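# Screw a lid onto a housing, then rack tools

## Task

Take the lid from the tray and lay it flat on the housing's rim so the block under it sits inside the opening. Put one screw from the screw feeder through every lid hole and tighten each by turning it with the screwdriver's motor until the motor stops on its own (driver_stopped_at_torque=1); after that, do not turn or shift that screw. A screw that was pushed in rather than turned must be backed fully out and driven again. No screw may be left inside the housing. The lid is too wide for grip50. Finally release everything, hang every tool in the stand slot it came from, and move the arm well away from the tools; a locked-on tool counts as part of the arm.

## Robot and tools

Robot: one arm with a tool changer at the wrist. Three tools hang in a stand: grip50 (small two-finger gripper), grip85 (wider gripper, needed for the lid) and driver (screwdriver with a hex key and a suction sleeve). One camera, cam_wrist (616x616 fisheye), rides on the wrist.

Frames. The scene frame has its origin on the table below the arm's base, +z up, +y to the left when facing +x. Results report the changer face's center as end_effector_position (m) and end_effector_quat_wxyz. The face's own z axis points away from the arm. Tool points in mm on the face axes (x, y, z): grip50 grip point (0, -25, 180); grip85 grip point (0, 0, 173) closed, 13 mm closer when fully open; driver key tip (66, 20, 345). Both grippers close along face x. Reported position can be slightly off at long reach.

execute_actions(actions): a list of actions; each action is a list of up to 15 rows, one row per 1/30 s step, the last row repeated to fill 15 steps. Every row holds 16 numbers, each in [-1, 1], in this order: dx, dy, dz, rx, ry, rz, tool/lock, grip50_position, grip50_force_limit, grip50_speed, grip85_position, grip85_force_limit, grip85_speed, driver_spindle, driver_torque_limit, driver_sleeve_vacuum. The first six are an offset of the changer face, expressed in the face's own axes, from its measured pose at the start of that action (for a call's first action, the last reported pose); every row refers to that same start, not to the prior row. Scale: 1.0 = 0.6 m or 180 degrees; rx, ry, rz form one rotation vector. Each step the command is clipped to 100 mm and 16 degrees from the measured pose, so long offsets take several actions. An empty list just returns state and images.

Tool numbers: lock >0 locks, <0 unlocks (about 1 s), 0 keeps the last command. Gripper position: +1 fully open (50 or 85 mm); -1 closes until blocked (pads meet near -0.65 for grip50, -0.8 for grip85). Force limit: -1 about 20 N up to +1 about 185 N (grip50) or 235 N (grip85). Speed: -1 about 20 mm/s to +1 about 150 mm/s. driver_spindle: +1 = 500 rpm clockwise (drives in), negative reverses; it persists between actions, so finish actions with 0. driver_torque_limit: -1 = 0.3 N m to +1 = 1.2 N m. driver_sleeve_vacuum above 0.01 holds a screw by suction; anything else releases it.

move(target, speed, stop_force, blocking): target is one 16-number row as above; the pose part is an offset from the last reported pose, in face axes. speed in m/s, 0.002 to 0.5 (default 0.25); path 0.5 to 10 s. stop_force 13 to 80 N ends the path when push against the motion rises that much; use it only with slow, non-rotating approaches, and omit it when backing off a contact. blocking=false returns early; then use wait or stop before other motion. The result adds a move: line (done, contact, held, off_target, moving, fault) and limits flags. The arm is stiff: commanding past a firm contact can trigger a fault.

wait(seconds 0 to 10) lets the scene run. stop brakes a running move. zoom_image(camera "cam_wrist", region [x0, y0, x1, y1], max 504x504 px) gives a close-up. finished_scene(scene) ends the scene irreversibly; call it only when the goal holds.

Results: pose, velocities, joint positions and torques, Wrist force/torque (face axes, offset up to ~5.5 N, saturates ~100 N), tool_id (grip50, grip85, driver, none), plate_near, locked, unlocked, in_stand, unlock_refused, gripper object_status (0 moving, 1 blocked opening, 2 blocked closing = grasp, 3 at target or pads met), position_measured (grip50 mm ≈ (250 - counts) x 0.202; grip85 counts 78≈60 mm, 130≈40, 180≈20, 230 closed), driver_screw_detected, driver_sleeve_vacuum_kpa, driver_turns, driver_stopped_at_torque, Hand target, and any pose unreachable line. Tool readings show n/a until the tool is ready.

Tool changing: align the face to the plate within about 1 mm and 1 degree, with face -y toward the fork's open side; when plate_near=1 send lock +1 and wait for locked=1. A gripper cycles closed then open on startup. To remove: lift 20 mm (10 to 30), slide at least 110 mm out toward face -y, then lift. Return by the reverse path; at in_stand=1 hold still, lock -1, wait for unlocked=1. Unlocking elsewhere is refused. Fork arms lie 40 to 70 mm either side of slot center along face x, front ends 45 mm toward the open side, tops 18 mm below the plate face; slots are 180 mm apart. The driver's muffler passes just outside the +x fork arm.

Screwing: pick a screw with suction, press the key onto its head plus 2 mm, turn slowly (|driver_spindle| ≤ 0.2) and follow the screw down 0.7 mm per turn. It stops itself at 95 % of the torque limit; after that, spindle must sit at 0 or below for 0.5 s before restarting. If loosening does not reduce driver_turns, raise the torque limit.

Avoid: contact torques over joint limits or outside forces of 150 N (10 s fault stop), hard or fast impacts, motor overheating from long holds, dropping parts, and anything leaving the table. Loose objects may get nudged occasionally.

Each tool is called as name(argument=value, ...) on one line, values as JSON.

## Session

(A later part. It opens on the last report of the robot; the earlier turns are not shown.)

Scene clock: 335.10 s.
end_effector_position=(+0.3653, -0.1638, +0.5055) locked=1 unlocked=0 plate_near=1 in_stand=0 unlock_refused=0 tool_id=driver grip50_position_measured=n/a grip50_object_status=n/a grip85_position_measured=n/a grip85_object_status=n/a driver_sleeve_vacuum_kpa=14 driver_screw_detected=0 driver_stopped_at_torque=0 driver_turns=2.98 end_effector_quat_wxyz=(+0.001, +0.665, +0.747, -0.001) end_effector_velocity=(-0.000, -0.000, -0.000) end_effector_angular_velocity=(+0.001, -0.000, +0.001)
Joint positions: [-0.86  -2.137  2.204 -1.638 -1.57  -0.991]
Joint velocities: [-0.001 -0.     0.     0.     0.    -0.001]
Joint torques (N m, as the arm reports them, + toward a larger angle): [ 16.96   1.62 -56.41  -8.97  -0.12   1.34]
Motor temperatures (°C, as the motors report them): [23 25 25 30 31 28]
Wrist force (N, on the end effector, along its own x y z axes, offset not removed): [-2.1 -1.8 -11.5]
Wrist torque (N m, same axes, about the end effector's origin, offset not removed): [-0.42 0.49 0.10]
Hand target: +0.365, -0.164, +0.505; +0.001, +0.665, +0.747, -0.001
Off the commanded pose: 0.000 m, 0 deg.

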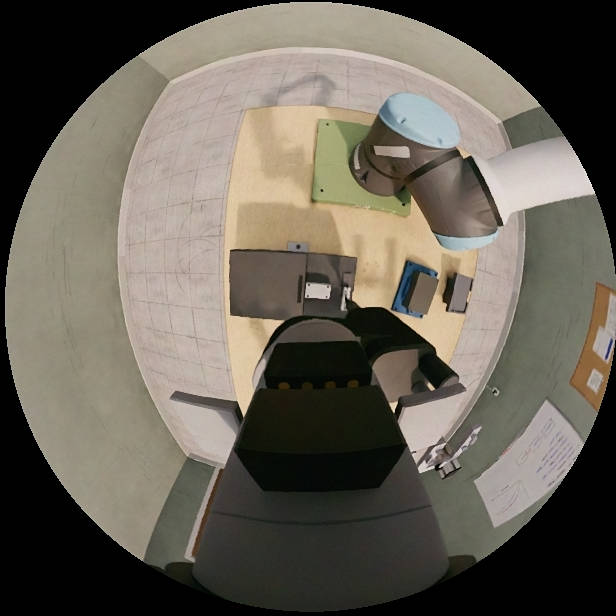

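move(target=[0,0,-0.018,0,0,0,0,0,0,0,0,0,0,0,0,1], speed=0.03)

move(target=[0.04,0,0,0,0,0,0,0,0,0,0,0,0,0,0,1], speed=0.05)

zoom_image(camera="cam_wrist", region=[325,281,355,311])

Scene clock: 342.53 s.
end_effector_position=(+0.3653, -0.1638, +0.5161) locked=1 unlocked=0 plate_near=1 in_stand=0 unlock_refused=0 tool_id=driver grip50_position_measured=n/a grip50_object_status=n/a grip85_position_measured=n/a grip85_object_status=n/a driver_sleeve_vacuum_kpa=14 driver_screw_detected=0 driver_stopped_at_torque=0 driver_turns=2.98 end_effector_quat_wxyz=(+0.001, +0.665, +0.747, -0.001) end_effector_velocity=(-0.000, -0.000, +0.002) end_effector_angular_velocity=(-0.000, +0.000, -0.001)
Joint positions: [-0.86  -2.138  2.186 -1.619 -1.57  -0.991]
Joint velocities: [-0.001 -0.    -0.004  0.004 -0.001  0.   ]
Joint torques (N m, as the arm reports them, + toward a larger angle): [ 14.71 -23.83 -70.98  -4.98  -0.62   1.03]
Motor temperatures (°C, as the motors report them): [23 25 25 30 31 28]
Wrist force (N, on the end effector, along its own x y z axes, offset not removed): [-1.1 0.1 -1.0]
Wrist torque (N m, same axes, about the end effector's origin, offset not removed): [-0.19 0.10 0.13]
Hand target: +0.365, -0.164, +0.516; +0.001, +0.665, +0.747, -0.001
Off the commanded pose: 0.000 m, 0 deg.
move: done

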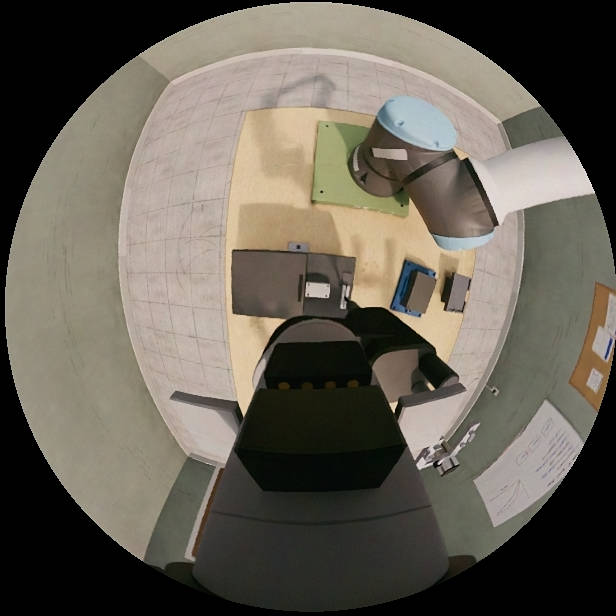

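Scene clock: 343.37 s.
end_effector_position=(+0.3625, -0.1401, +0.5160) locked=1 unlocked=0 plate_near=1 in_stand=0 unlock_refused=0 tool_id=driver grip50_position_measured=n/a grip50_object_status=n/a grip85_position_measured=n/a grip85_object_status=n/a driver_sleeve_vacuum_kpa=14 driver_screw_detected=0 driver_stopped_at_torque=0 driver_turns=2.98 end_effector_quat_wxyz=(+0.001, +0.665, +0.747, -0.001) end_effector_velocity=(-0.000, +0.002, +0.000) end_effector_angular_velocity=(-0.001, +0.001, +0.000)
Joint positions: [-0.822 -2.164  2.197 -1.603 -1.57  -0.953]
Joint velocities: [ 0.004 -0.002  0.001  0.002 -0.001  0.004]
Joint torques (N m, as the arm reports them, + toward a larger angle): [ 20.64 -21.72 -56.48  -5.6    0.26   1.77]
Motor temperatures (°C, as the motors report them): [23 25 25 30 31 28]
Wrist force (N, on the end effector, along its own x y z axes, offset not removed): [-2.9 -4.4 2.6]
Wrist torque (N m, same axes, about the end effector's origin, offset not removed): [-0.50 0.09 0.13]
Hand target: +0.362, -0.140, +0.516; +0.001, +0.665, +0.747, -0.001
Off the commanded pose: 0.000 m, 0 deg.
move: done

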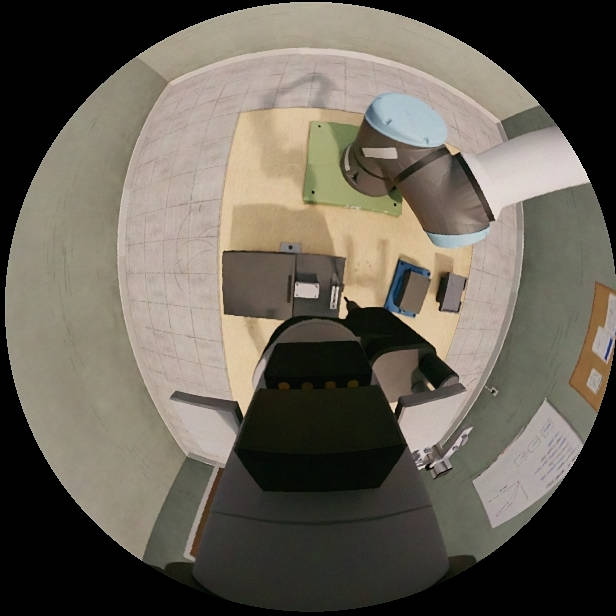

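Region (325, 281, 355, 311) of cam_wrist's 616x616 image, scaled by 16.800, with more detail than that image has.

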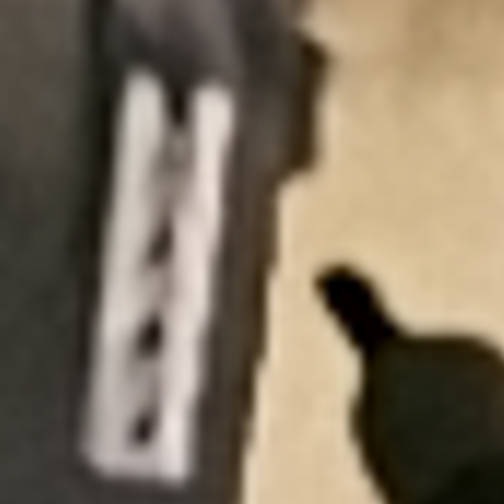

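move(target=[-0.04,-0.0015,0,0,0,0,0,0,0,0,0,0,0,0,0,1], speed=0.05)

move(target=[0,0,0.011,0,0,0,0,0,0,0,0,0,0,0.15,0,1], speed=0.006)

execute_actions(actions=[[[0,0,0,0,0,0,0,0,0,0,0,0,0,0,0,1]]])

Scene clock: 357.10 s.
end_effector_position=(+0.3644, -0.1639, +0.5161) locked=1 unlocked=0 plate_near=1 in_stand=0 unlock_refused=0 tool_id=driver grip50_position_measured=n/a grip50_object_status=n/a grip85_position_measured=n/a grip85_object_status=n/a driver_sleeve_vacuum_kpa=14 driver_screw_detected=0 driver_stopped_at_torque=0 driver_turns=2.98 end_effector_quat_wxyz=(+0.001, +0.665, +0.747, -0.001) end_effector_velocity=(+0.000, -0.002, -0.000) end_effector_angular_velocity=(-0.000, +0.000, +0.000)
Joint positions: [-0.862 -2.14   2.187 -1.618 -1.57  -0.993]
Joint velocities: [-0.003  0.002 -0.001 -0.001 -0.001 -0.003]
Joint torques (N m, as the arm reports them, + toward a larger angle): [-15.98   1.51 -71.36 -10.4    2.17  -1.79]
Motor temperatures (°C, as the motors report them): [23 25 25 30 31 28]
Wrist force (N, on the end effector, along its own x y z axes, offset not removed): [-1.0 0.6 -1.0]
Wrist torque (N m, same axes, about the end effector's origin, offset not removed): [0.00 -0.06 0.12]
Hand target: +0.364, -0.164, +0.516; +0.001, +0.665, +0.747, -0.001
Off the commanded pose: 0.000 m, 0 deg.
move: done

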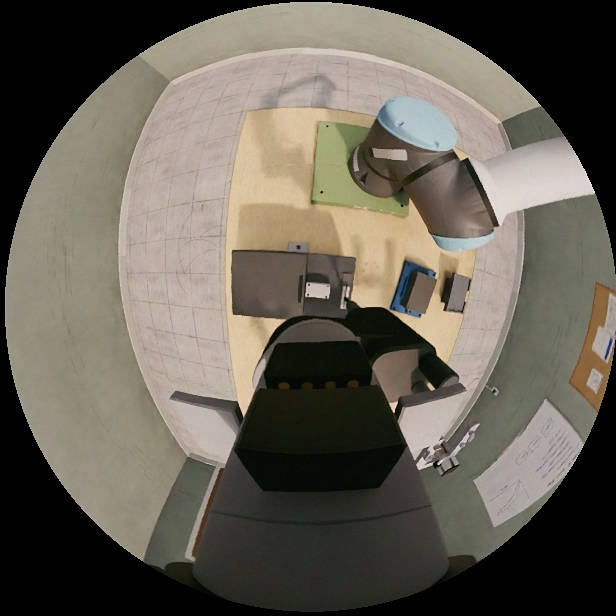

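Scene clock: 358.43 s.
end_effector_position=(+0.3644, -0.1639, +0.5096) locked=1 unlocked=0 plate_near=1 in_stand=0 unlock_refused=0 tool_id=driver grip50_position_measured=n/a grip50_object_status=n/a grip85_position_measured=n/a grip85_object_status=n/a driver_sleeve_vacuum_kpa=14 driver_screw_detected=0 driver_stopped_at_torque=0 driver_turns=4.62 end_effector_quat_wxyz=(+0.001, +0.665, +0.747, -0.001) end_effector_velocity=(+0.000, +0.000, -0.001) end_effector_angular_velocity=(-0.000, +0.000, -0.000)
Joint positions: [-0.862 -2.139  2.198 -1.629 -1.57  -0.993]
Joint velocities: [ 0.001  0.     0.002 -0.002 -0.     0.001]
Joint torques (N m, as the arm reports them, + toward a larger angle): [ 14.38   5.28 -52.64 -10.41   1.69   1.51]
Motor temperatures (°C, as the motors report them): [23 25 25 30 31 28]
Wrist force (N, on the end effector, along its own x y z axes, offset not removed): [-2.1 -0.8 -7.6]
Wrist torque (N m, same axes, about the end effector's origin, offset not removed): [-0.29 0.66 0.20]
Hand target: +0.364, -0.164, +0.509; +0.001, +0.665, +0.747, -0.001
Off the commanded pose: 0.000 m, 0 deg.
move: done

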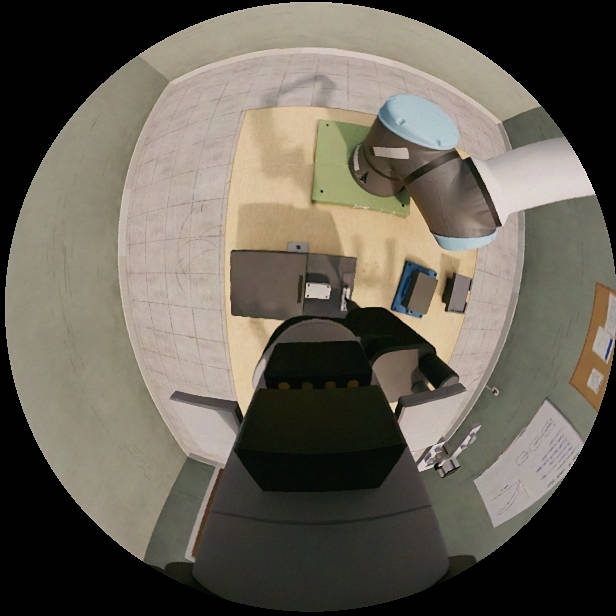

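Scene clock: 358.93 s.
end_effector_position=(+0.3644, -0.1639, +0.5095) locked=1 unlocked=0 plate_near=1 in_stand=0 unlock_refused=0 tool_id=driver grip50_position_measured=n/a grip50_object_status=n/a grip85_position_measured=n/a grip85_object_status=n/a driver_sleeve_vacuum_kpa=14 driver_screw_detected=0 driver_stopped_at_torque=0 driver_turns=4.62 end_effector_quat_wxyz=(+0.001, +0.665, +0.747, -0.001) end_effector_velocity=(+0.000, -0.000, +0.000) end_effector_angular_velocity=(-0.001, -0.001, -0.000)
Joint positions: [-0.862 -2.139  2.198 -1.629 -1.57  -0.993]
Joint velocities: [-0.    -0.    -0.001 -0.    -0.     0.   ]
Joint torques (N m, as the arm reports them, + toward a larger angle): [ 13.65   2.31 -62.1   -8.3    2.24   1.27]
Motor temperatures (°C, as the motors report them): [23 25 25 30 31 28]
Wrist force (N, on the end effector, along its own x y z axes, offset not removed): [-0.1 -4.2 -4.4]
Wrist torque (N m, same axes, about the end effector's origin, offset not removed): [-0.51 0.56 0.06]
Hand target: +0.364, -0.164, +0.510; +0.001, +0.665, +0.747, -0.001
Off the commanded pose: 0.000 m, 0 deg.

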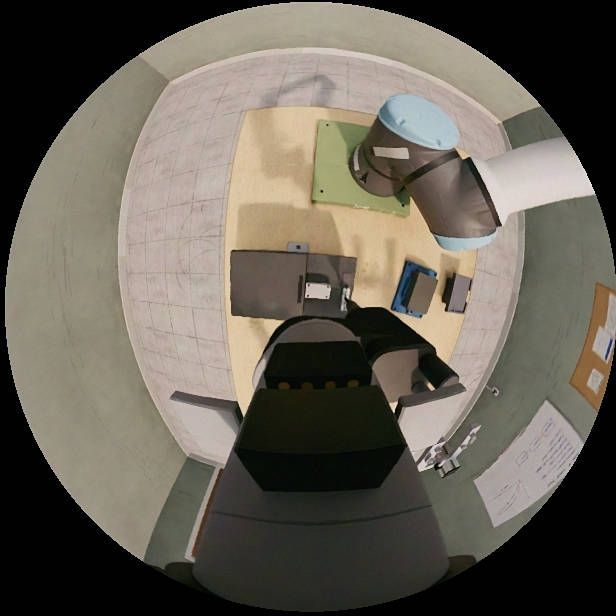

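execute_actions(actions=[[[0,0,-0.009,0,0,0,0,0,0,0,0,0,0,0,0,1]],[[0.0014,0.0026,0,0,0,0,0,0,0,0,0,0,0,0,0,1]],[[0,0,0.006,0,0,0,0,0,0,0,0,0,0,0.15,0,1]],[[0,0,0.005,0,0,0,0,0,0,0,0,0,0,0.15,0,1]],[[0,0,0,0,0,0,0,0,0,0,0,0,0,0.15,0,1]],[[0,0,0,0,0,0,0,0,0,0,0,0,0,0,0,1]]])

Scene clock: 368.53 s.
end_effector_position=(+0.3658, -0.1629, +0.5083) locked=1 unlocked=0 plate_near=1 in_stand=0 unlock_refused=0 tool_id=driver grip50_position_measured=n/a grip50_object_status=n/a grip85_position_measured=n/a grip85_object_status=n/a driver_sleeve_vacuum_kpa=14 driver_screw_detected=0 driver_stopped_at_torque=0 driver_turns=6.47 end_effector_quat_wxyz=(+0.001, +0.665, +0.747, -0.001) end_effector_velocity=(+0.000, +0.000, -0.000) end_effector_angular_velocity=(+0.001, -0.000, +0.000)
Joint positions: [-0.857 -2.137  2.199 -1.633 -1.57  -0.988]
Joint velocities: [ 0. -0.  0.  0.  0.  0.]
Joint torques (N m, as the arm reports them, + toward a larger angle): [ 16.86   1.77 -55.14  -9.59   1.18   1.67]
Motor temperatures (°C, as the motors report them): [23 25 25 30 31 28]
Wrist force (N, on the end effector, along its own x y z axes, offset not removed): [-0.2 2.4 -7.9]
Wrist torque (N m, same axes, about the end effector's origin, offset not removed): [-0.19 0.36 0.16]
Hand target: +0.366, -0.163, +0.508; +0.001, +0.665, +0.747, -0.001
Off the commanded pose: 0.000 m, 0 deg.

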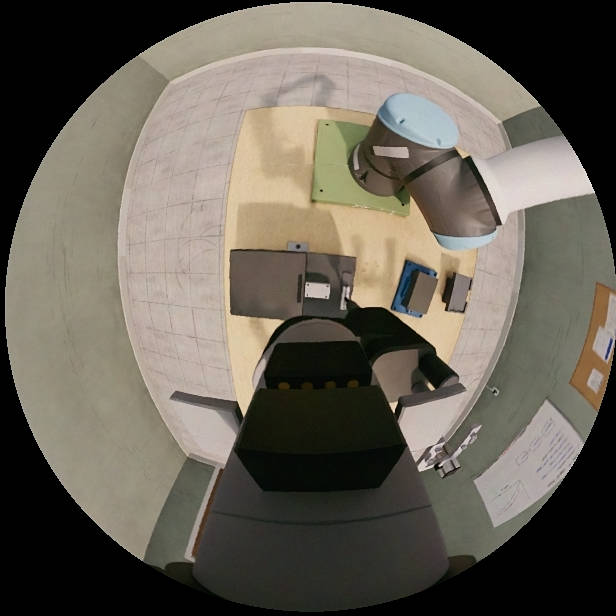

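execute_actions(actions=[[[0.0007,0,0,0,0,0,0,0,0,0,0,0,0,0.15,0,1]],[[0.0007,0,0,0,0,0,0,0,0,0,0,0,0,0.15,0,1]],[[0,0,0,0,0,0,0,0,0,0,0,0,0,0,0,1]]])

zoom_image(camera="cam_wrist", region=[330,281,360,311])

Scene clock: 375.37 s.
end_effector_position=(+0.3657, -0.1621, +0.5083) locked=1 unlocked=0 plate_near=1 in_stand=0 unlock_refused=0 tool_id=driver grip50_position_measured=n/a grip50_object_status=n/a grip85_position_measured=n/a grip85_object_status=n/a driver_sleeve_vacuum_kpa=39 driver_screw_detected=1 driver_stopped_at_torque=0 driver_turns=7.69 end_effector_quat_wxyz=(+0.001, +0.665, +0.747, -0.001) end_effector_velocity=(-0.000, +0.000, -0.000) end_effector_angular_velocity=(+0.001, +0.001, +0.001)
Joint positions: [-0.856 -2.138  2.199 -1.632 -1.57  -0.987]
Joint velocities: [-0.     0.     0.     0.001 -0.    -0.001]
Joint torques (N m, as the arm reports them, + toward a larger angle): [ 15.95 -21.08 -53.16  -4.25   1.97   1.83]
Motor temperatures (°C, as the motors report them): [23 25 25 30 31 28]
Wrist force (N, on the end effector, along its own x y z axes, offset not removed): [-5.2 -5.0 -2.0]
Wrist torque (N m, same axes, about the end effector's origin, offset not removed): [-0.17 0.06 0.15]
Hand target: +0.366, -0.162, +0.508; +0.001, +0.665, +0.747, -0.001
Off the commanded pose: 0.000 m, 0 deg.

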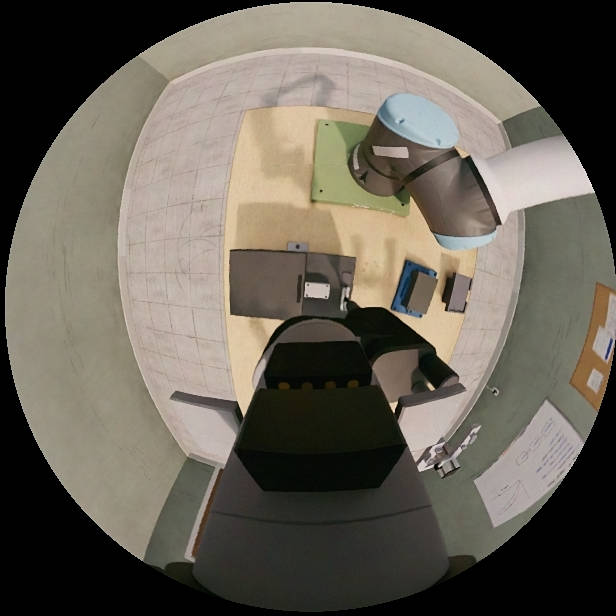

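Region (330, 281, 360, 311) of cam_wrist's 616x616 image, scaled by 16.800, with more detail than that image has.

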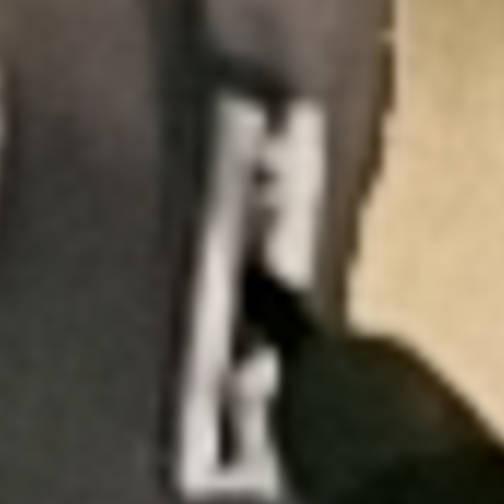

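execute_actions(actions=[[[0,0,0.003,0,0,0,0,0,0,0,0,0,0,0.15,0,1]],[[0,0,0,0,0,0,0,0,0,0,0,0,0,0,0,1]]])

move(target=[0,0,-0.06,0,0,0,0,0,0,0,0,0,0,0,0,1], speed=0.03)

move(target=[0.15,0,0,0,0,0,0,0,0,0,0,0,0,0,0,1], speed=0.15)

zoom_image(camera="cam_wrist", region=[325,275,365,315])

move(target=[0.372,-0.043,0.17,0,0,0,0,0,0,0,0,0,0,0,0,1], speed=0.2)

zoom_image(camera="cam_wrist", region=[325,275,365,315])

Scene clock: 389.17 s.
end_effector_position=(+0.3657, -0.1621, +0.5065) locked=1 unlocked=0 plate_near=1 in_stand=0 unlock_refused=0 tool_id=driver grip50_position_measured=n/a grip50_object_status=n/a grip85_position_measured=n/a grip85_object_status=n/a driver_sleeve_vacuum_kpa=40 driver_screw_detected=1 driver_stopped_at_torque=0 driver_turns=8.28 end_effector_quat_wxyz=(+0.001, +0.665, +0.747, -0.001) end_effector_velocity=(-0.000, -0.000, -0.000) end_effector_angular_velocity=(-0.000, +0.000, -0.000)
Joint positions: [-0.856 -2.138  2.202 -1.636 -1.57  -0.987]
Joint velocities: [-0.001  0.     0.001 -0.001 -0.    -0.   ]
Joint torques (N m, as the arm reports them, + toward a larger angle): [ 17.17  -0.96 -54.31  -9.31   1.96   1.6 ]
Motor temperatures (°C, as the motors report them): [23 25 25 30 31 28]
Wrist force (N, on the end effector, along its own x y z axes, offset not removed): [-2.0 -5.6 -5.3]
Wrist torque (N m, same axes, about the end effector's origin, offset not removed): [-0.34 0.05 0.09]
Hand target: +0.366, -0.162, +0.507; +0.001, +0.665, +0.747, -0.001
Off the commanded pose: 0.000 m, 0 deg.

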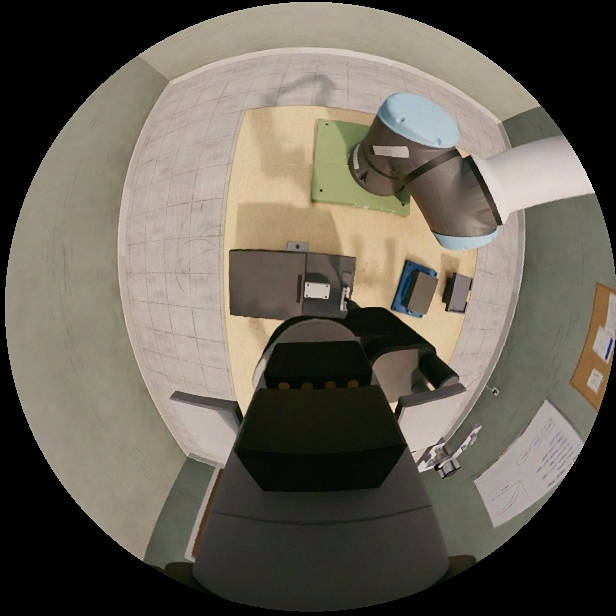

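Scene clock: 390.70 s.
end_effector_position=(+0.3657, -0.1620, +0.5424) locked=1 unlocked=0 plate_near=1 in_stand=0 unlock_refused=0 tool_id=driver grip50_position_measured=n/a grip50_object_status=n/a grip85_position_measured=n/a grip85_object_status=n/a driver_sleeve_vacuum_kpa=39 driver_screw_detected=1 driver_stopped_at_torque=0 driver_turns=8.28 end_effector_quat_wxyz=(+0.001, +0.665, +0.747, -0.001) end_effector_velocity=(-0.000, -0.000, +0.002) end_effector_angular_velocity=(-0.001, -0.000, -0.001)
Joint positions: [-0.856 -2.14   2.141 -1.571 -1.57  -0.987]
Joint velocities: [-0.    -0.    -0.004  0.003 -0.     0.001]
Joint torques (N m, as the arm reports them, + toward a larger angle): [  0.06 -17.13 -69.26  -4.51   1.61  -1.64]
Motor temperatures (°C, as the motors report them): [23 25 25 30 31 28]
Wrist force (N, on the end effector, along its own x y z axes, offset not removed): [-0.2 -1.7 -2.3]
Wrist torque (N m, same axes, about the end effector's origin, offset not removed): [-0.26 -0.09 0.16]
Hand target: +0.366, -0.162, +0.543; +0.001, +0.665, +0.747, -0.001
Off the commanded pose: 0.000 m, 0 deg.
move: done

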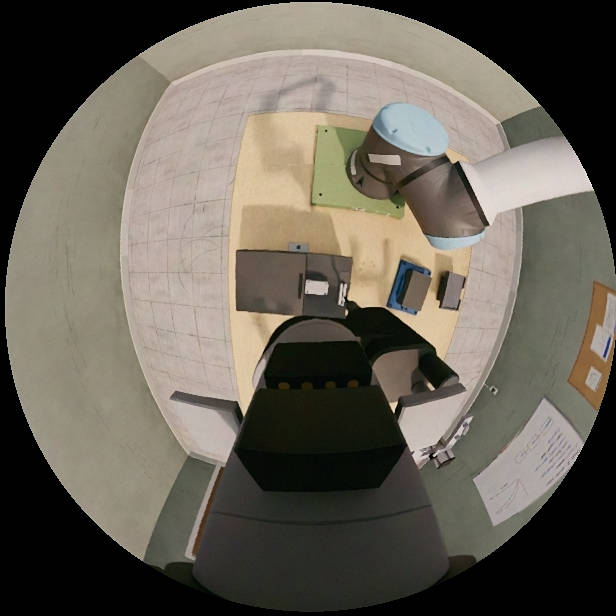

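Scene clock: 391.80 s.
end_effector_position=(+0.3551, -0.0728, +0.5421) locked=1 unlocked=0 plate_near=1 in_stand=0 unlock_refused=0 tool_id=driver grip50_position_measured=n/a grip50_object_status=n/a grip85_position_measured=n/a grip85_object_status=n/a driver_sleeve_vacuum_kpa=39 driver_screw_detected=1 driver_stopped_at_torque=0 driver_turns=8.28 end_effector_quat_wxyz=(+0.001, +0.665, +0.747, -0.001) end_effector_velocity=(+0.000, +0.002, -0.000) end_effector_angular_velocity=(+0.000, +0.001, +0.000)
Joint positions: [-0.692 -2.223  2.173 -1.52  -1.57  -0.823]
Joint velocities: [ 0.005 -0.001  0.     0.001 -0.     0.005]
Joint torques (N m, as the arm reports them, + toward a larger angle): [ 15.28 -13.46 -55.93  -5.02  -1.26   1.23]
Motor temperatures (°C, as the motors report them): [23 25 25 30 31 28]
Wrist force (N, on the end effector, along its own x y z axes, offset not removed): [0.0 -1.0 -1.2]
Wrist torque (N m, same axes, about the end effector's origin, offset not removed): [-0.31 -0.11 0.14]
Hand target: +0.355, -0.073, +0.542; +0.001, +0.665, +0.747, -0.001
Off the commanded pose: 0.000 m, 0 deg.
move: done

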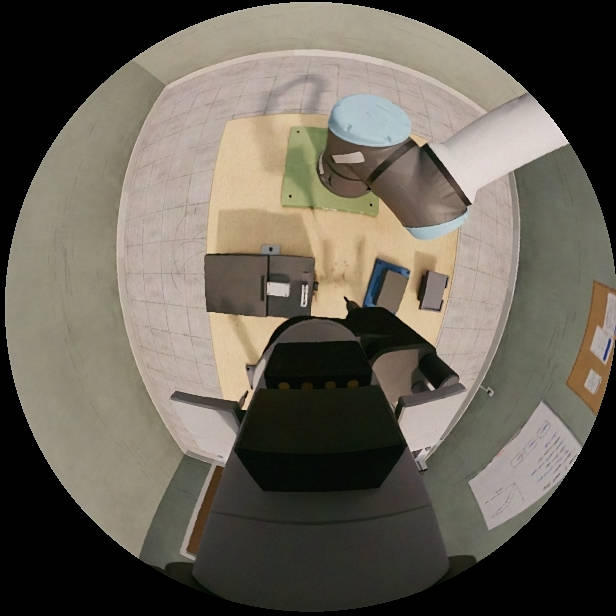

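Region (325, 275, 365, 315) of cam_wrist's 616x616 image, scaled by 12.600, with more detail than that image has.

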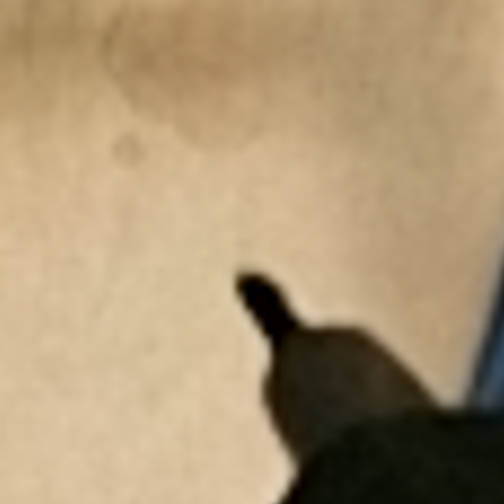

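Scene clock: 393.63 s.
end_effector_position=(+0.3034, +0.1455, +0.4393) locked=1 unlocked=0 plate_near=1 in_stand=0 unlock_refused=0 tool_id=driver grip50_position_measured=n/a grip50_object_status=n/a grip85_position_measured=n/a grip85_object_status=n/a driver_sleeve_vacuum_kpa=39 driver_screw_detected=1 driver_stopped_at_torque=0 driver_turns=8.28 end_effector_quat_wxyz=(+0.002, +0.665, +0.747, -0.001) end_effector_velocity=(+0.000, +0.001, -0.001) end_effector_angular_velocity=(-0.002, +0.001, -0.001)
Joint positions: [-0.087 -2.286  2.372 -1.657 -1.571 -0.218]
Joint velocities: [ 0.006  0.003  0.001 -0.003 -0.002  0.007]
Joint torques (N m, as the arm reports them, + toward a larger angle): [ 17.26  12.41 -56.98 -11.25  -1.25   1.61]
Motor temperatures (°C, as the motors report them): [23 25 25 30 31 28]
Wrist force (N, on the end effector, along its own x y z axes, offset not removed): [0.7 -2.6 -0.5]
Wrist torque (N m, same axes, about the end effector's origin, offset not removed): [-0.29 -0.16 0.16]
Hand target: +0.303, +0.146, +0.439; +0.002, +0.665, +0.747, -0.001
Off the commanded pose: 0.000 m, 0 deg.
move: done

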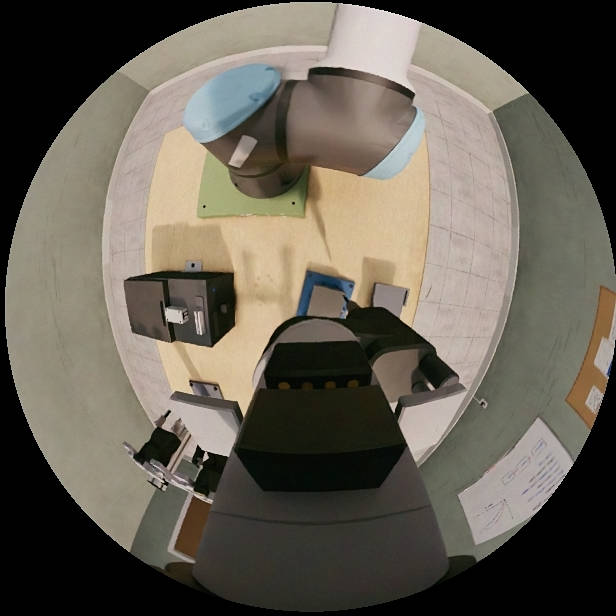

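Region (325, 275, 365, 315) of cam_wrist's 616x616 image, scaled by 12.600, with more detail than that image has.

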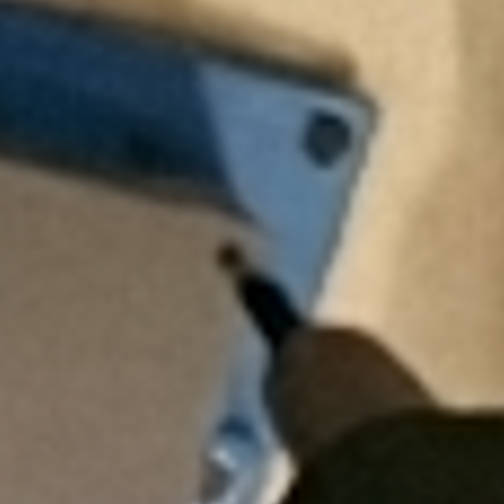

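move(target=[0.001,0.0015,0.024,0,0,0,0,0,0,0,0,0,0,0,0,1], speed=0.02)

move(target=[0,0,0.005,0,0,0,0,0,0,0,0,0,0,0,0,1], speed=0.005)

move(target=[0,0,0.005,0,0,0,0,0,0,0,0,0,0,0,0,1], speed=0.005)

move(target=[0,0,0.005,0,0,0,0,0,0,0,0,0,0,0,0,1], speed=0.005)

zoom_image(camera="cam_wrist", region=[325,275,365,315])

Scene clock: 407.87 s.
end_effector_position=(+0.3042, +0.1462, +0.4250) locked=1 unlocked=0 plate_near=1 in_stand=0 unlock_refused=0 tool_id=driver grip50_position_measured=n/a grip50_object_status=n/a grip85_position_measured=n/a grip85_object_status=n/a driver_sleeve_vacuum_kpa=39 driver_screw_detected=1 driver_stopped_at_torque=0 driver_turns=8.28 end_effector_quat_wxyz=(+0.002, +0.665, +0.747, -0.001) end_effector_velocity=(+0.000, +0.000, -0.002) end_effector_angular_velocity=(+0.000, -0.000, +0.000)
Joint positions: [-0.084 -2.28   2.395 -1.686 -1.571 -0.215]
Joint velocities: [ 0.     0.001  0.003 -0.004  0.     0.   ]
Joint torques (N m, as the arm reports them, + toward a larger angle): [ 20.42  11.95 -55.24 -11.97   2.41   1.88]
Motor temperatures (°C, as the motors report them): [23 25 25 30 31 28]
Wrist force (N, on the end effector, along its own x y z axes, offset not removed): [0.2 -0.5 -1.2]
Wrist torque (N m, same axes, about the end effector's origin, offset not removed): [-0.21 -0.10 0.13]
Hand target: +0.304, +0.146, +0.425; +0.002, +0.665, +0.747, -0.001
Off the commanded pose: 0.000 m, 0 deg.
move: done

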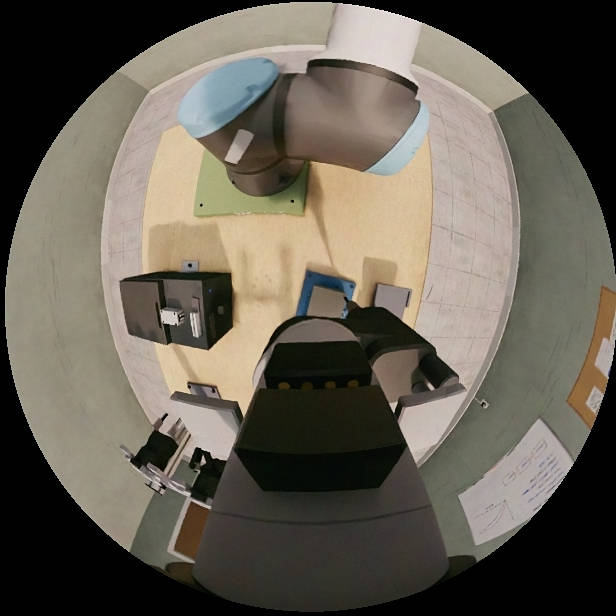

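Scene clock: 408.70 s.
end_effector_position=(+0.3042, +0.1462, +0.4221) locked=1 unlocked=0 plate_near=1 in_stand=0 unlock_refused=0 tool_id=driver grip50_position_measured=n/a grip50_object_status=n/a grip85_position_measured=n/a grip85_object_status=n/a driver_sleeve_vacuum_kpa=39 driver_screw_detected=1 driver_stopped_at_torque=0 driver_turns=8.28 end_effector_quat_wxyz=(+0.002, +0.665, +0.747, -0.001) end_effector_velocity=(+0.000, -0.000, -0.001) end_effector_angular_velocity=(+0.000, -0.000, -0.001)
Joint positions: [-0.084 -2.279  2.4   -1.692 -1.571 -0.215]
Joint velocities: [-0.     0.     0.001 -0.002  0.     0.   ]
Joint torques (N m, as the arm reports them, + toward a larger angle): [ 16.27  15.01 -56.36 -11.06   2.16   1.2 ]
Motor temperatures (°C, as the motors report them): [23 25 25 30 31 28]
Wrist force (N, on the end effector, along its own x y z axes, offset not removed): [-1.3 1.5 -2.3]
Wrist torque (N m, same axes, about the end effector's origin, offset not removed): [0.01 -0.06 0.11]
Hand target: +0.304, +0.146, +0.422; +0.002, +0.665, +0.747, -0.001
Off the commanded pose: 0.000 m, 0 deg.
move: done

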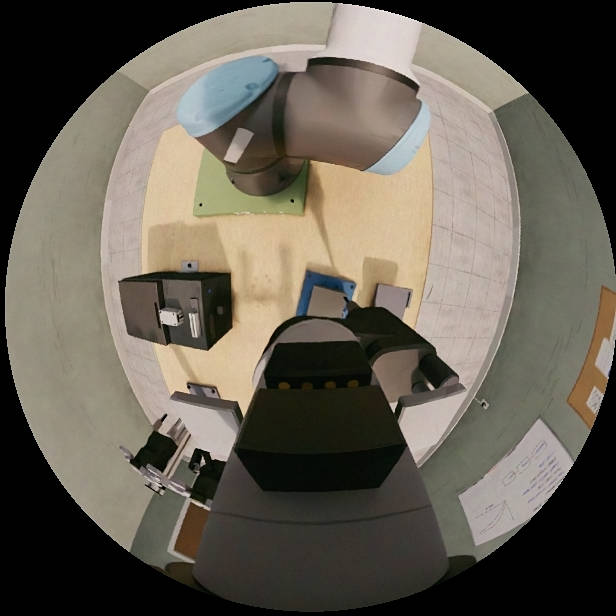

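Scene clock: 409.53 s.
end_effector_position=(+0.3042, +0.1462, +0.4192) locked=1 unlocked=0 plate_near=1 in_stand=0 unlock_refused=0 tool_id=driver grip50_position_measured=n/a grip50_object_status=n/a grip85_position_measured=n/a grip85_object_status=n/a driver_sleeve_vacuum_kpa=39 driver_screw_detected=1 driver_stopped_at_torque=0 driver_turns=8.28 end_effector_quat_wxyz=(+0.002, +0.665, +0.747, -0.001) end_effector_velocity=(+0.000, +0.000, -0.001) end_effector_angular_velocity=(+0.001, -0.000, +0.000)
Joint positions: [-0.084 -2.278  2.405 -1.698 -1.571 -0.215]
Joint velocities: [-0.     0.     0.001 -0.002  0.001 -0.   ]
Joint torques (N m, as the arm reports them, + toward a larger angle): [ 16.3   11.33 -55.66 -11.83   2.4    1.15]
Motor temperatures (°C, as the motors report them): [23 25 25 30 31 28]
Wrist force (N, on the end effector, along its own x y z axes, offset not removed): [1.4 -5.5 -1.8]
Wrist torque (N m, same axes, about the end effector's origin, offset not removed): [-0.54 -0.27 0.15]
Hand target: +0.304, +0.146, +0.419; +0.002, +0.665, +0.747, -0.001
Off the commanded pose: 0.000 m, 0 deg.
move: done

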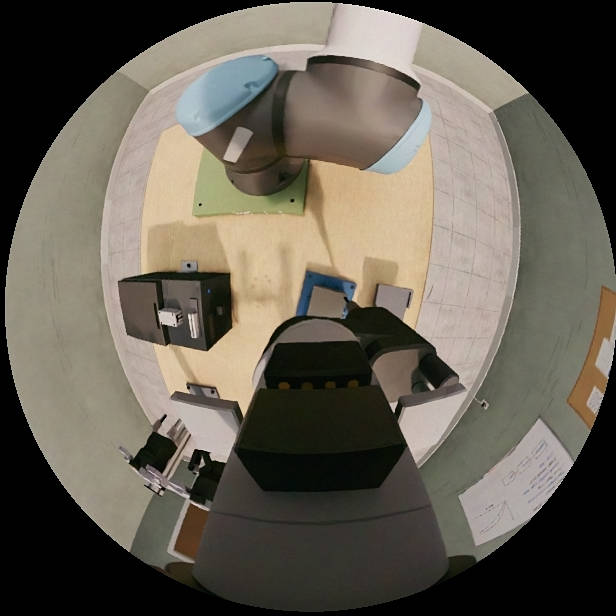

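Scene clock: 410.37 s.
end_effector_position=(+0.3042, +0.1461, +0.4163) locked=1 unlocked=0 plate_near=1 in_stand=0 unlock_refused=0 tool_id=driver grip50_position_measured=n/a grip50_object_status=n/a grip85_position_measured=n/a grip85_object_status=n/a driver_sleeve_vacuum_kpa=39 driver_screw_detected=1 driver_stopped_at_torque=0 driver_turns=8.28 end_effector_quat_wxyz=(+0.002, +0.665, +0.747, -0.001) end_effector_velocity=(-0.000, +0.000, -0.001) end_effector_angular_velocity=(-0.000, -0.000, -0.000)
Joint positions: [-0.084 -2.277  2.41  -1.703 -1.571 -0.215]
Joint velocities: [ 0.001  0.     0.001 -0.001 -0.     0.001]
Joint torques (N m, as the arm reports them, + toward a larger angle): [ 13.77  14.18 -57.03 -11.1    2.25   0.97]
Motor temperatures (°C, as the motors report them): [23 25 25 30 31 28]
Wrist force (N, on the end effector, along its own x y z axes, offset not removed): [-3.4 -2.0 0.0]
Wrist torque (N m, same axes, about the end effector's origin, offset not removed): [-0.31 0.11 0.28]
Hand target: +0.304, +0.146, +0.416; +0.002, +0.665, +0.747, -0.001
Off the commanded pose: 0.000 m, 0 deg.
move: done

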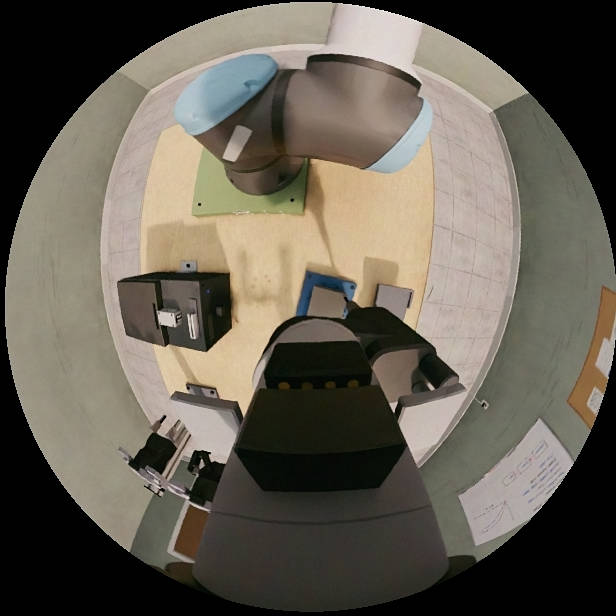

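Region (325, 275, 365, 315) of cam_wrist's 616x616 image, scaled by 12.600, with more detail than that image has.

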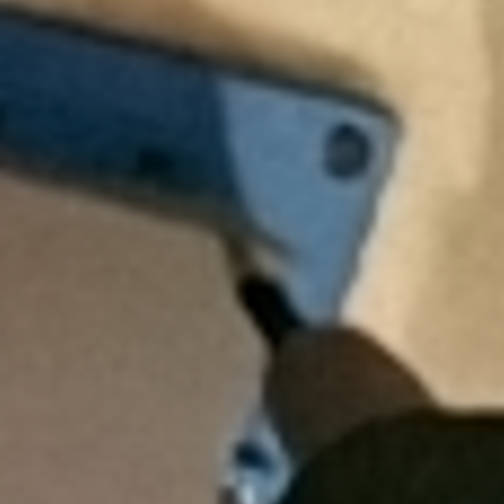

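move(target=[0,0,0.0035,0,0,0,0,0,0,0,0,0,0,0,0,1], speed=0.005)

move(target=[0,0,0.0035,0,0,0,0,0,0,0,0,0,0,0,0,1], speed=0.005)

move(target=[0,0,0.0035,0,0,0,0,0,0,0,0,0,0,0,0,1], speed=0.005)

Scene clock: 418.17 s.
end_effector_position=(+0.3042, +0.1461, +0.4143) locked=1 unlocked=0 plate_near=1 in_stand=0 unlock_refused=0 tool_id=driver grip50_position_measured=n/a grip50_object_status=n/a grip85_position_measured=n/a grip85_object_status=n/a driver_sleeve_vacuum_kpa=39 driver_screw_detected=1 driver_stopped_at_torque=0 driver_turns=8.28 end_effector_quat_wxyz=(+0.002, +0.665, +0.747, -0.001) end_effector_velocity=(+0.000, -0.000, -0.000) end_effector_angular_velocity=(-0.001, -0.000, -0.000)
Joint positions: [-0.084 -2.277  2.413 -1.708 -1.571 -0.215]
Joint velocities: [ 0.     0.     0.001 -0.001 -0.001  0.001]
Joint torques (N m, as the arm reports them, + toward a larger angle): [ 14.68  16.53 -53.7  -10.69   2.49   0.75]
Motor temperatures (°C, as the motors report them): [23 25 25 30 31 28]
Wrist force (N, on the end effector, along its own x y z axes, offset not removed): [-1.1 -4.1 -5.4]
Wrist torque (N m, same axes, about the end effector's origin, offset not removed): [-0.58 0.26 0.28]
Hand target: +0.304, +0.146, +0.414; +0.002, +0.665, +0.747, -0.001
Off the commanded pose: 0.000 m, 0 deg.
move: done

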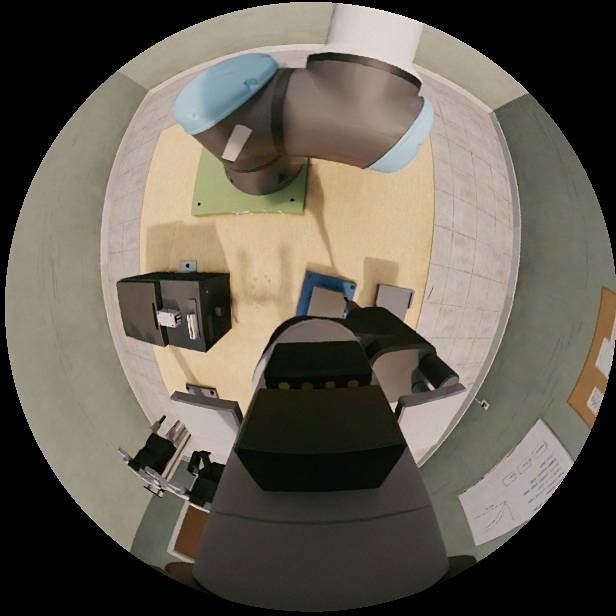

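Scene clock: 418.87 s.
end_effector_position=(+0.3042, +0.1461, +0.4122) locked=1 unlocked=0 plate_near=1 in_stand=0 unlock_refused=0 tool_id=driver grip50_position_measured=n/a grip50_object_status=n/a grip85_position_measured=n/a grip85_object_status=n/a driver_sleeve_vacuum_kpa=39 driver_screw_detected=1 driver_stopped_at_torque=0 driver_turns=8.28 end_effector_quat_wxyz=(+0.002, +0.665, +0.747, -0.001) end_effector_velocity=(-0.000, +0.000, -0.001) end_effector_angular_velocity=(+0.000, -0.000, +0.001)
Joint positions: [-0.084 -2.276  2.416 -1.712 -1.571 -0.215]
Joint velocities: [ 0.001  0.     0.001 -0.002  0.    -0.   ]
Joint torques (N m, as the arm reports them, + toward a larger angle): [ 12.93  15.04 -52.37 -10.49   2.21   0.31]
Motor temperatures (°C, as the motors report them): [23 25 25 30 31 28]
Wrist force (N, on the end effector, along its own x y z axes, offset not removed): [-0.1 -4.1 -6.0]
Wrist torque (N m, same axes, about the end effector's origin, offset not removed): [-0.48 0.23 0.07]
Hand target: +0.304, +0.146, +0.412; +0.002, +0.665, +0.747, -0.001
Off the commanded pose: 0.000 m, 0 deg.
move: done

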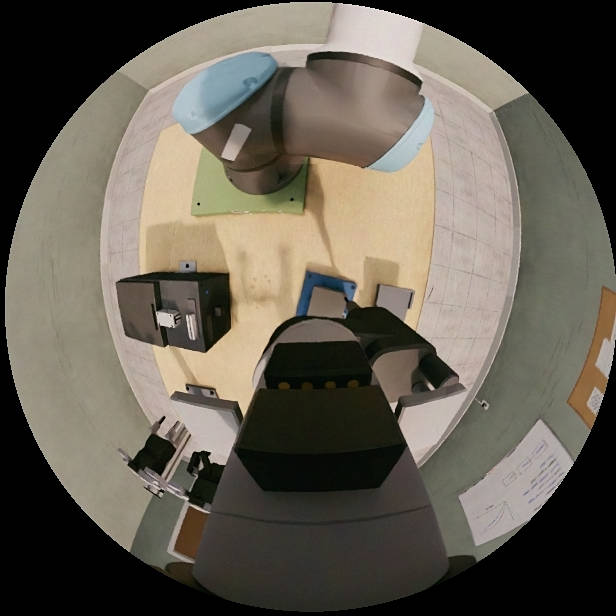

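Scene clock: 419.57 s.
end_effector_position=(+0.3042, +0.1461, +0.4102) locked=1 unlocked=0 plate_near=1 in_stand=0 unlock_refused=0 tool_id=driver grip50_position_measured=n/a grip50_object_status=n/a grip85_position_measured=n/a grip85_object_status=n/a driver_sleeve_vacuum_kpa=39 driver_screw_detected=1 driver_stopped_at_torque=0 driver_turns=8.28 end_effector_quat_wxyz=(+0.002, +0.665, +0.747, -0.001) end_effector_velocity=(+0.000, +0.000, -0.000) end_effector_angular_velocity=(+0.001, -0.001, -0.001)
Joint positions: [-0.084 -2.275  2.42  -1.716 -1.571 -0.215]
Joint velocities: [-0.     0.     0.001 -0.002  0.001  0.   ]
Joint torques (N m, as the arm reports them, + toward a larger angle): [ 13.65  15.94 -52.14 -10.42   2.25   0.29]
Motor temperatures (°C, as the motors report them): [23 25 25 30 31 28]
Wrist force (N, on the end effector, along its own x y z axes, offset not removed): [2.1 -7.1 -6.0]
Wrist torque (N m, same axes, about the end effector's origin, offset not removed): [-0.63 0.14 0.08]
Hand target: +0.304, +0.146, +0.410; +0.002, +0.665, +0.747, -0.001
Off the commanded pose: 0.000 m, 0 deg.
move: done

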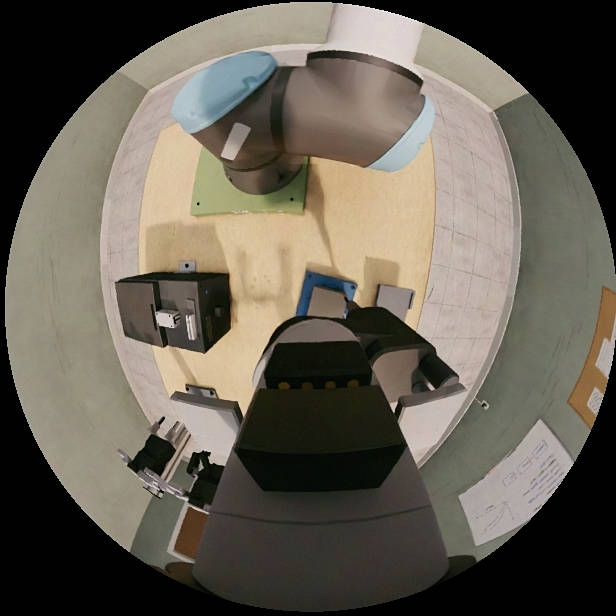

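execute_actions(actions=[[[0,0,-0.011,0,0,0,0,0,0,0,0,0,0,0,0,1]],[[0.0015,0.0022,0,0,0,0,0,0,0,0,0,0,0,0,0,1]],[[0,0,0.004,0,0,0,0,0,0,0,0,0,0,0,0,1]],[[0,0,0.003,0,0,0,0,0,0,0,0,0,0,0,0,1]]])

wait(seconds=0.2)

Scene clock: 428.87 s.
end_effector_position=(+0.3054, +0.1472, +0.4126) locked=1 unlocked=0 plate_near=1 in_stand=0 unlock_refused=0 tool_id=driver grip50_position_measured=n/a grip50_object_status=n/a grip85_position_measured=n/a grip85_object_status=n/a driver_sleeve_vacuum_kpa=38 driver_screw_detected=1 driver_stopped_at_torque=0 driver_turns=8.28 end_effector_quat_wxyz=(+0.002, +0.665, +0.747, -0.001) end_effector_velocity=(+0.000, -0.000, -0.000) end_effector_angular_velocity=(+0.000, -0.001, -0.001)
Joint positions: [-0.08  -2.272  2.414 -1.714 -1.571 -0.211]
Joint velocities: [-0.     0.     0.    -0.001  0.     0.001]
Joint torques (N m, as the arm reports them, + toward a larger angle): [ 16.88  11.96 -56.68 -11.19   1.88   1.45]
Motor temperatures (°C, as the motors report them): [23 25 25 30 31 28]
Wrist force (N, on the end effector, along its own x y z axes, offset not removed): [-2.5 -2.5 -0.8]
Wrist torque (N m, same axes, about the end effector's origin, offset not removed): [-0.30 0.22 0.10]
Hand target: +0.305, +0.147, +0.413; +0.002, +0.665, +0.747, -0.001
Off the commanded pose: 0.000 m, 0 deg.

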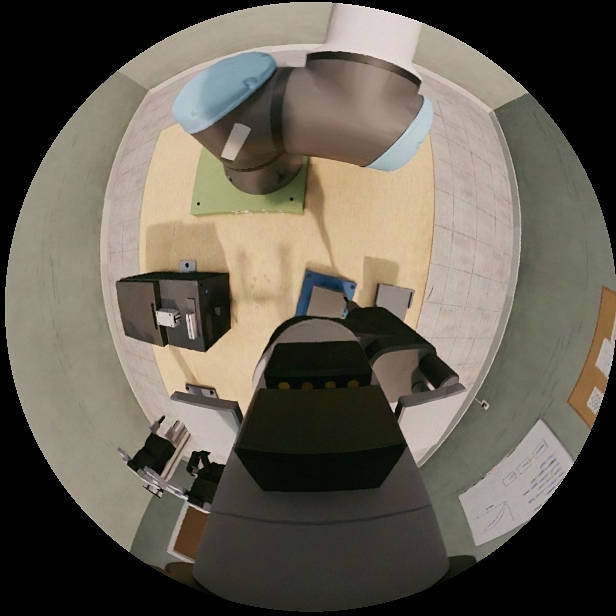

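Scene clock: 429.07 s.
end_effector_position=(+0.3054, +0.1472, +0.4126) locked=1 unlocked=0 plate_near=1 in_stand=0 unlock_refused=0 tool_id=driver grip50_position_measured=n/a grip50_object_status=n/a grip85_position_measured=n/a grip85_object_status=n/a driver_sleeve_vacuum_kpa=38 driver_screw_detected=1 driver_stopped_at_torque=0 driver_turns=8.28 end_effector_quat_wxyz=(+0.002, +0.665, +0.747, -0.001) end_effector_velocity=(+0.000, -0.000, +0.000) end_effector_angular_velocity=(+0.000, -0.000, +0.001)
Joint positions: [-0.08  -2.272  2.414 -1.714 -1.571 -0.211]
Joint velocities: [-0.     0.    -0.     0.     0.    -0.001]
Joint torques (N m, as the arm reports them, + toward a larger angle): [ 14.21  13.82 -55.71 -11.64   1.4    1.02]
Motor temperatures (°C, as the motors report them): [23 25 25 30 31 28]
Wrist force (N, on the end effector, along its own x y z axes, offset not removed): [-0.6 -3.7 0.0]
Wrist torque (N m, same axes, about the end effector's origin, offset not removed): [-0.52 -0.07 0.05]
Hand target: +0.305, +0.147, +0.413; +0.002, +0.665, +0.747, -0.001
Off the commanded pose: 0.000 m, 0 deg.
wait: 0.20 s; at rest by 0.17 s

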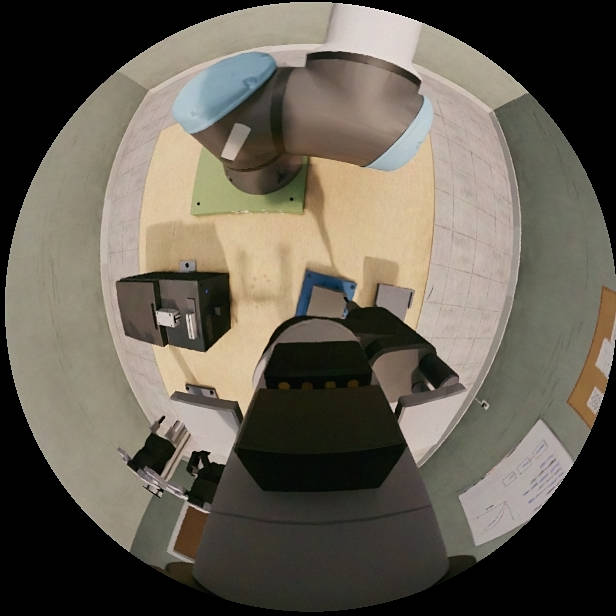

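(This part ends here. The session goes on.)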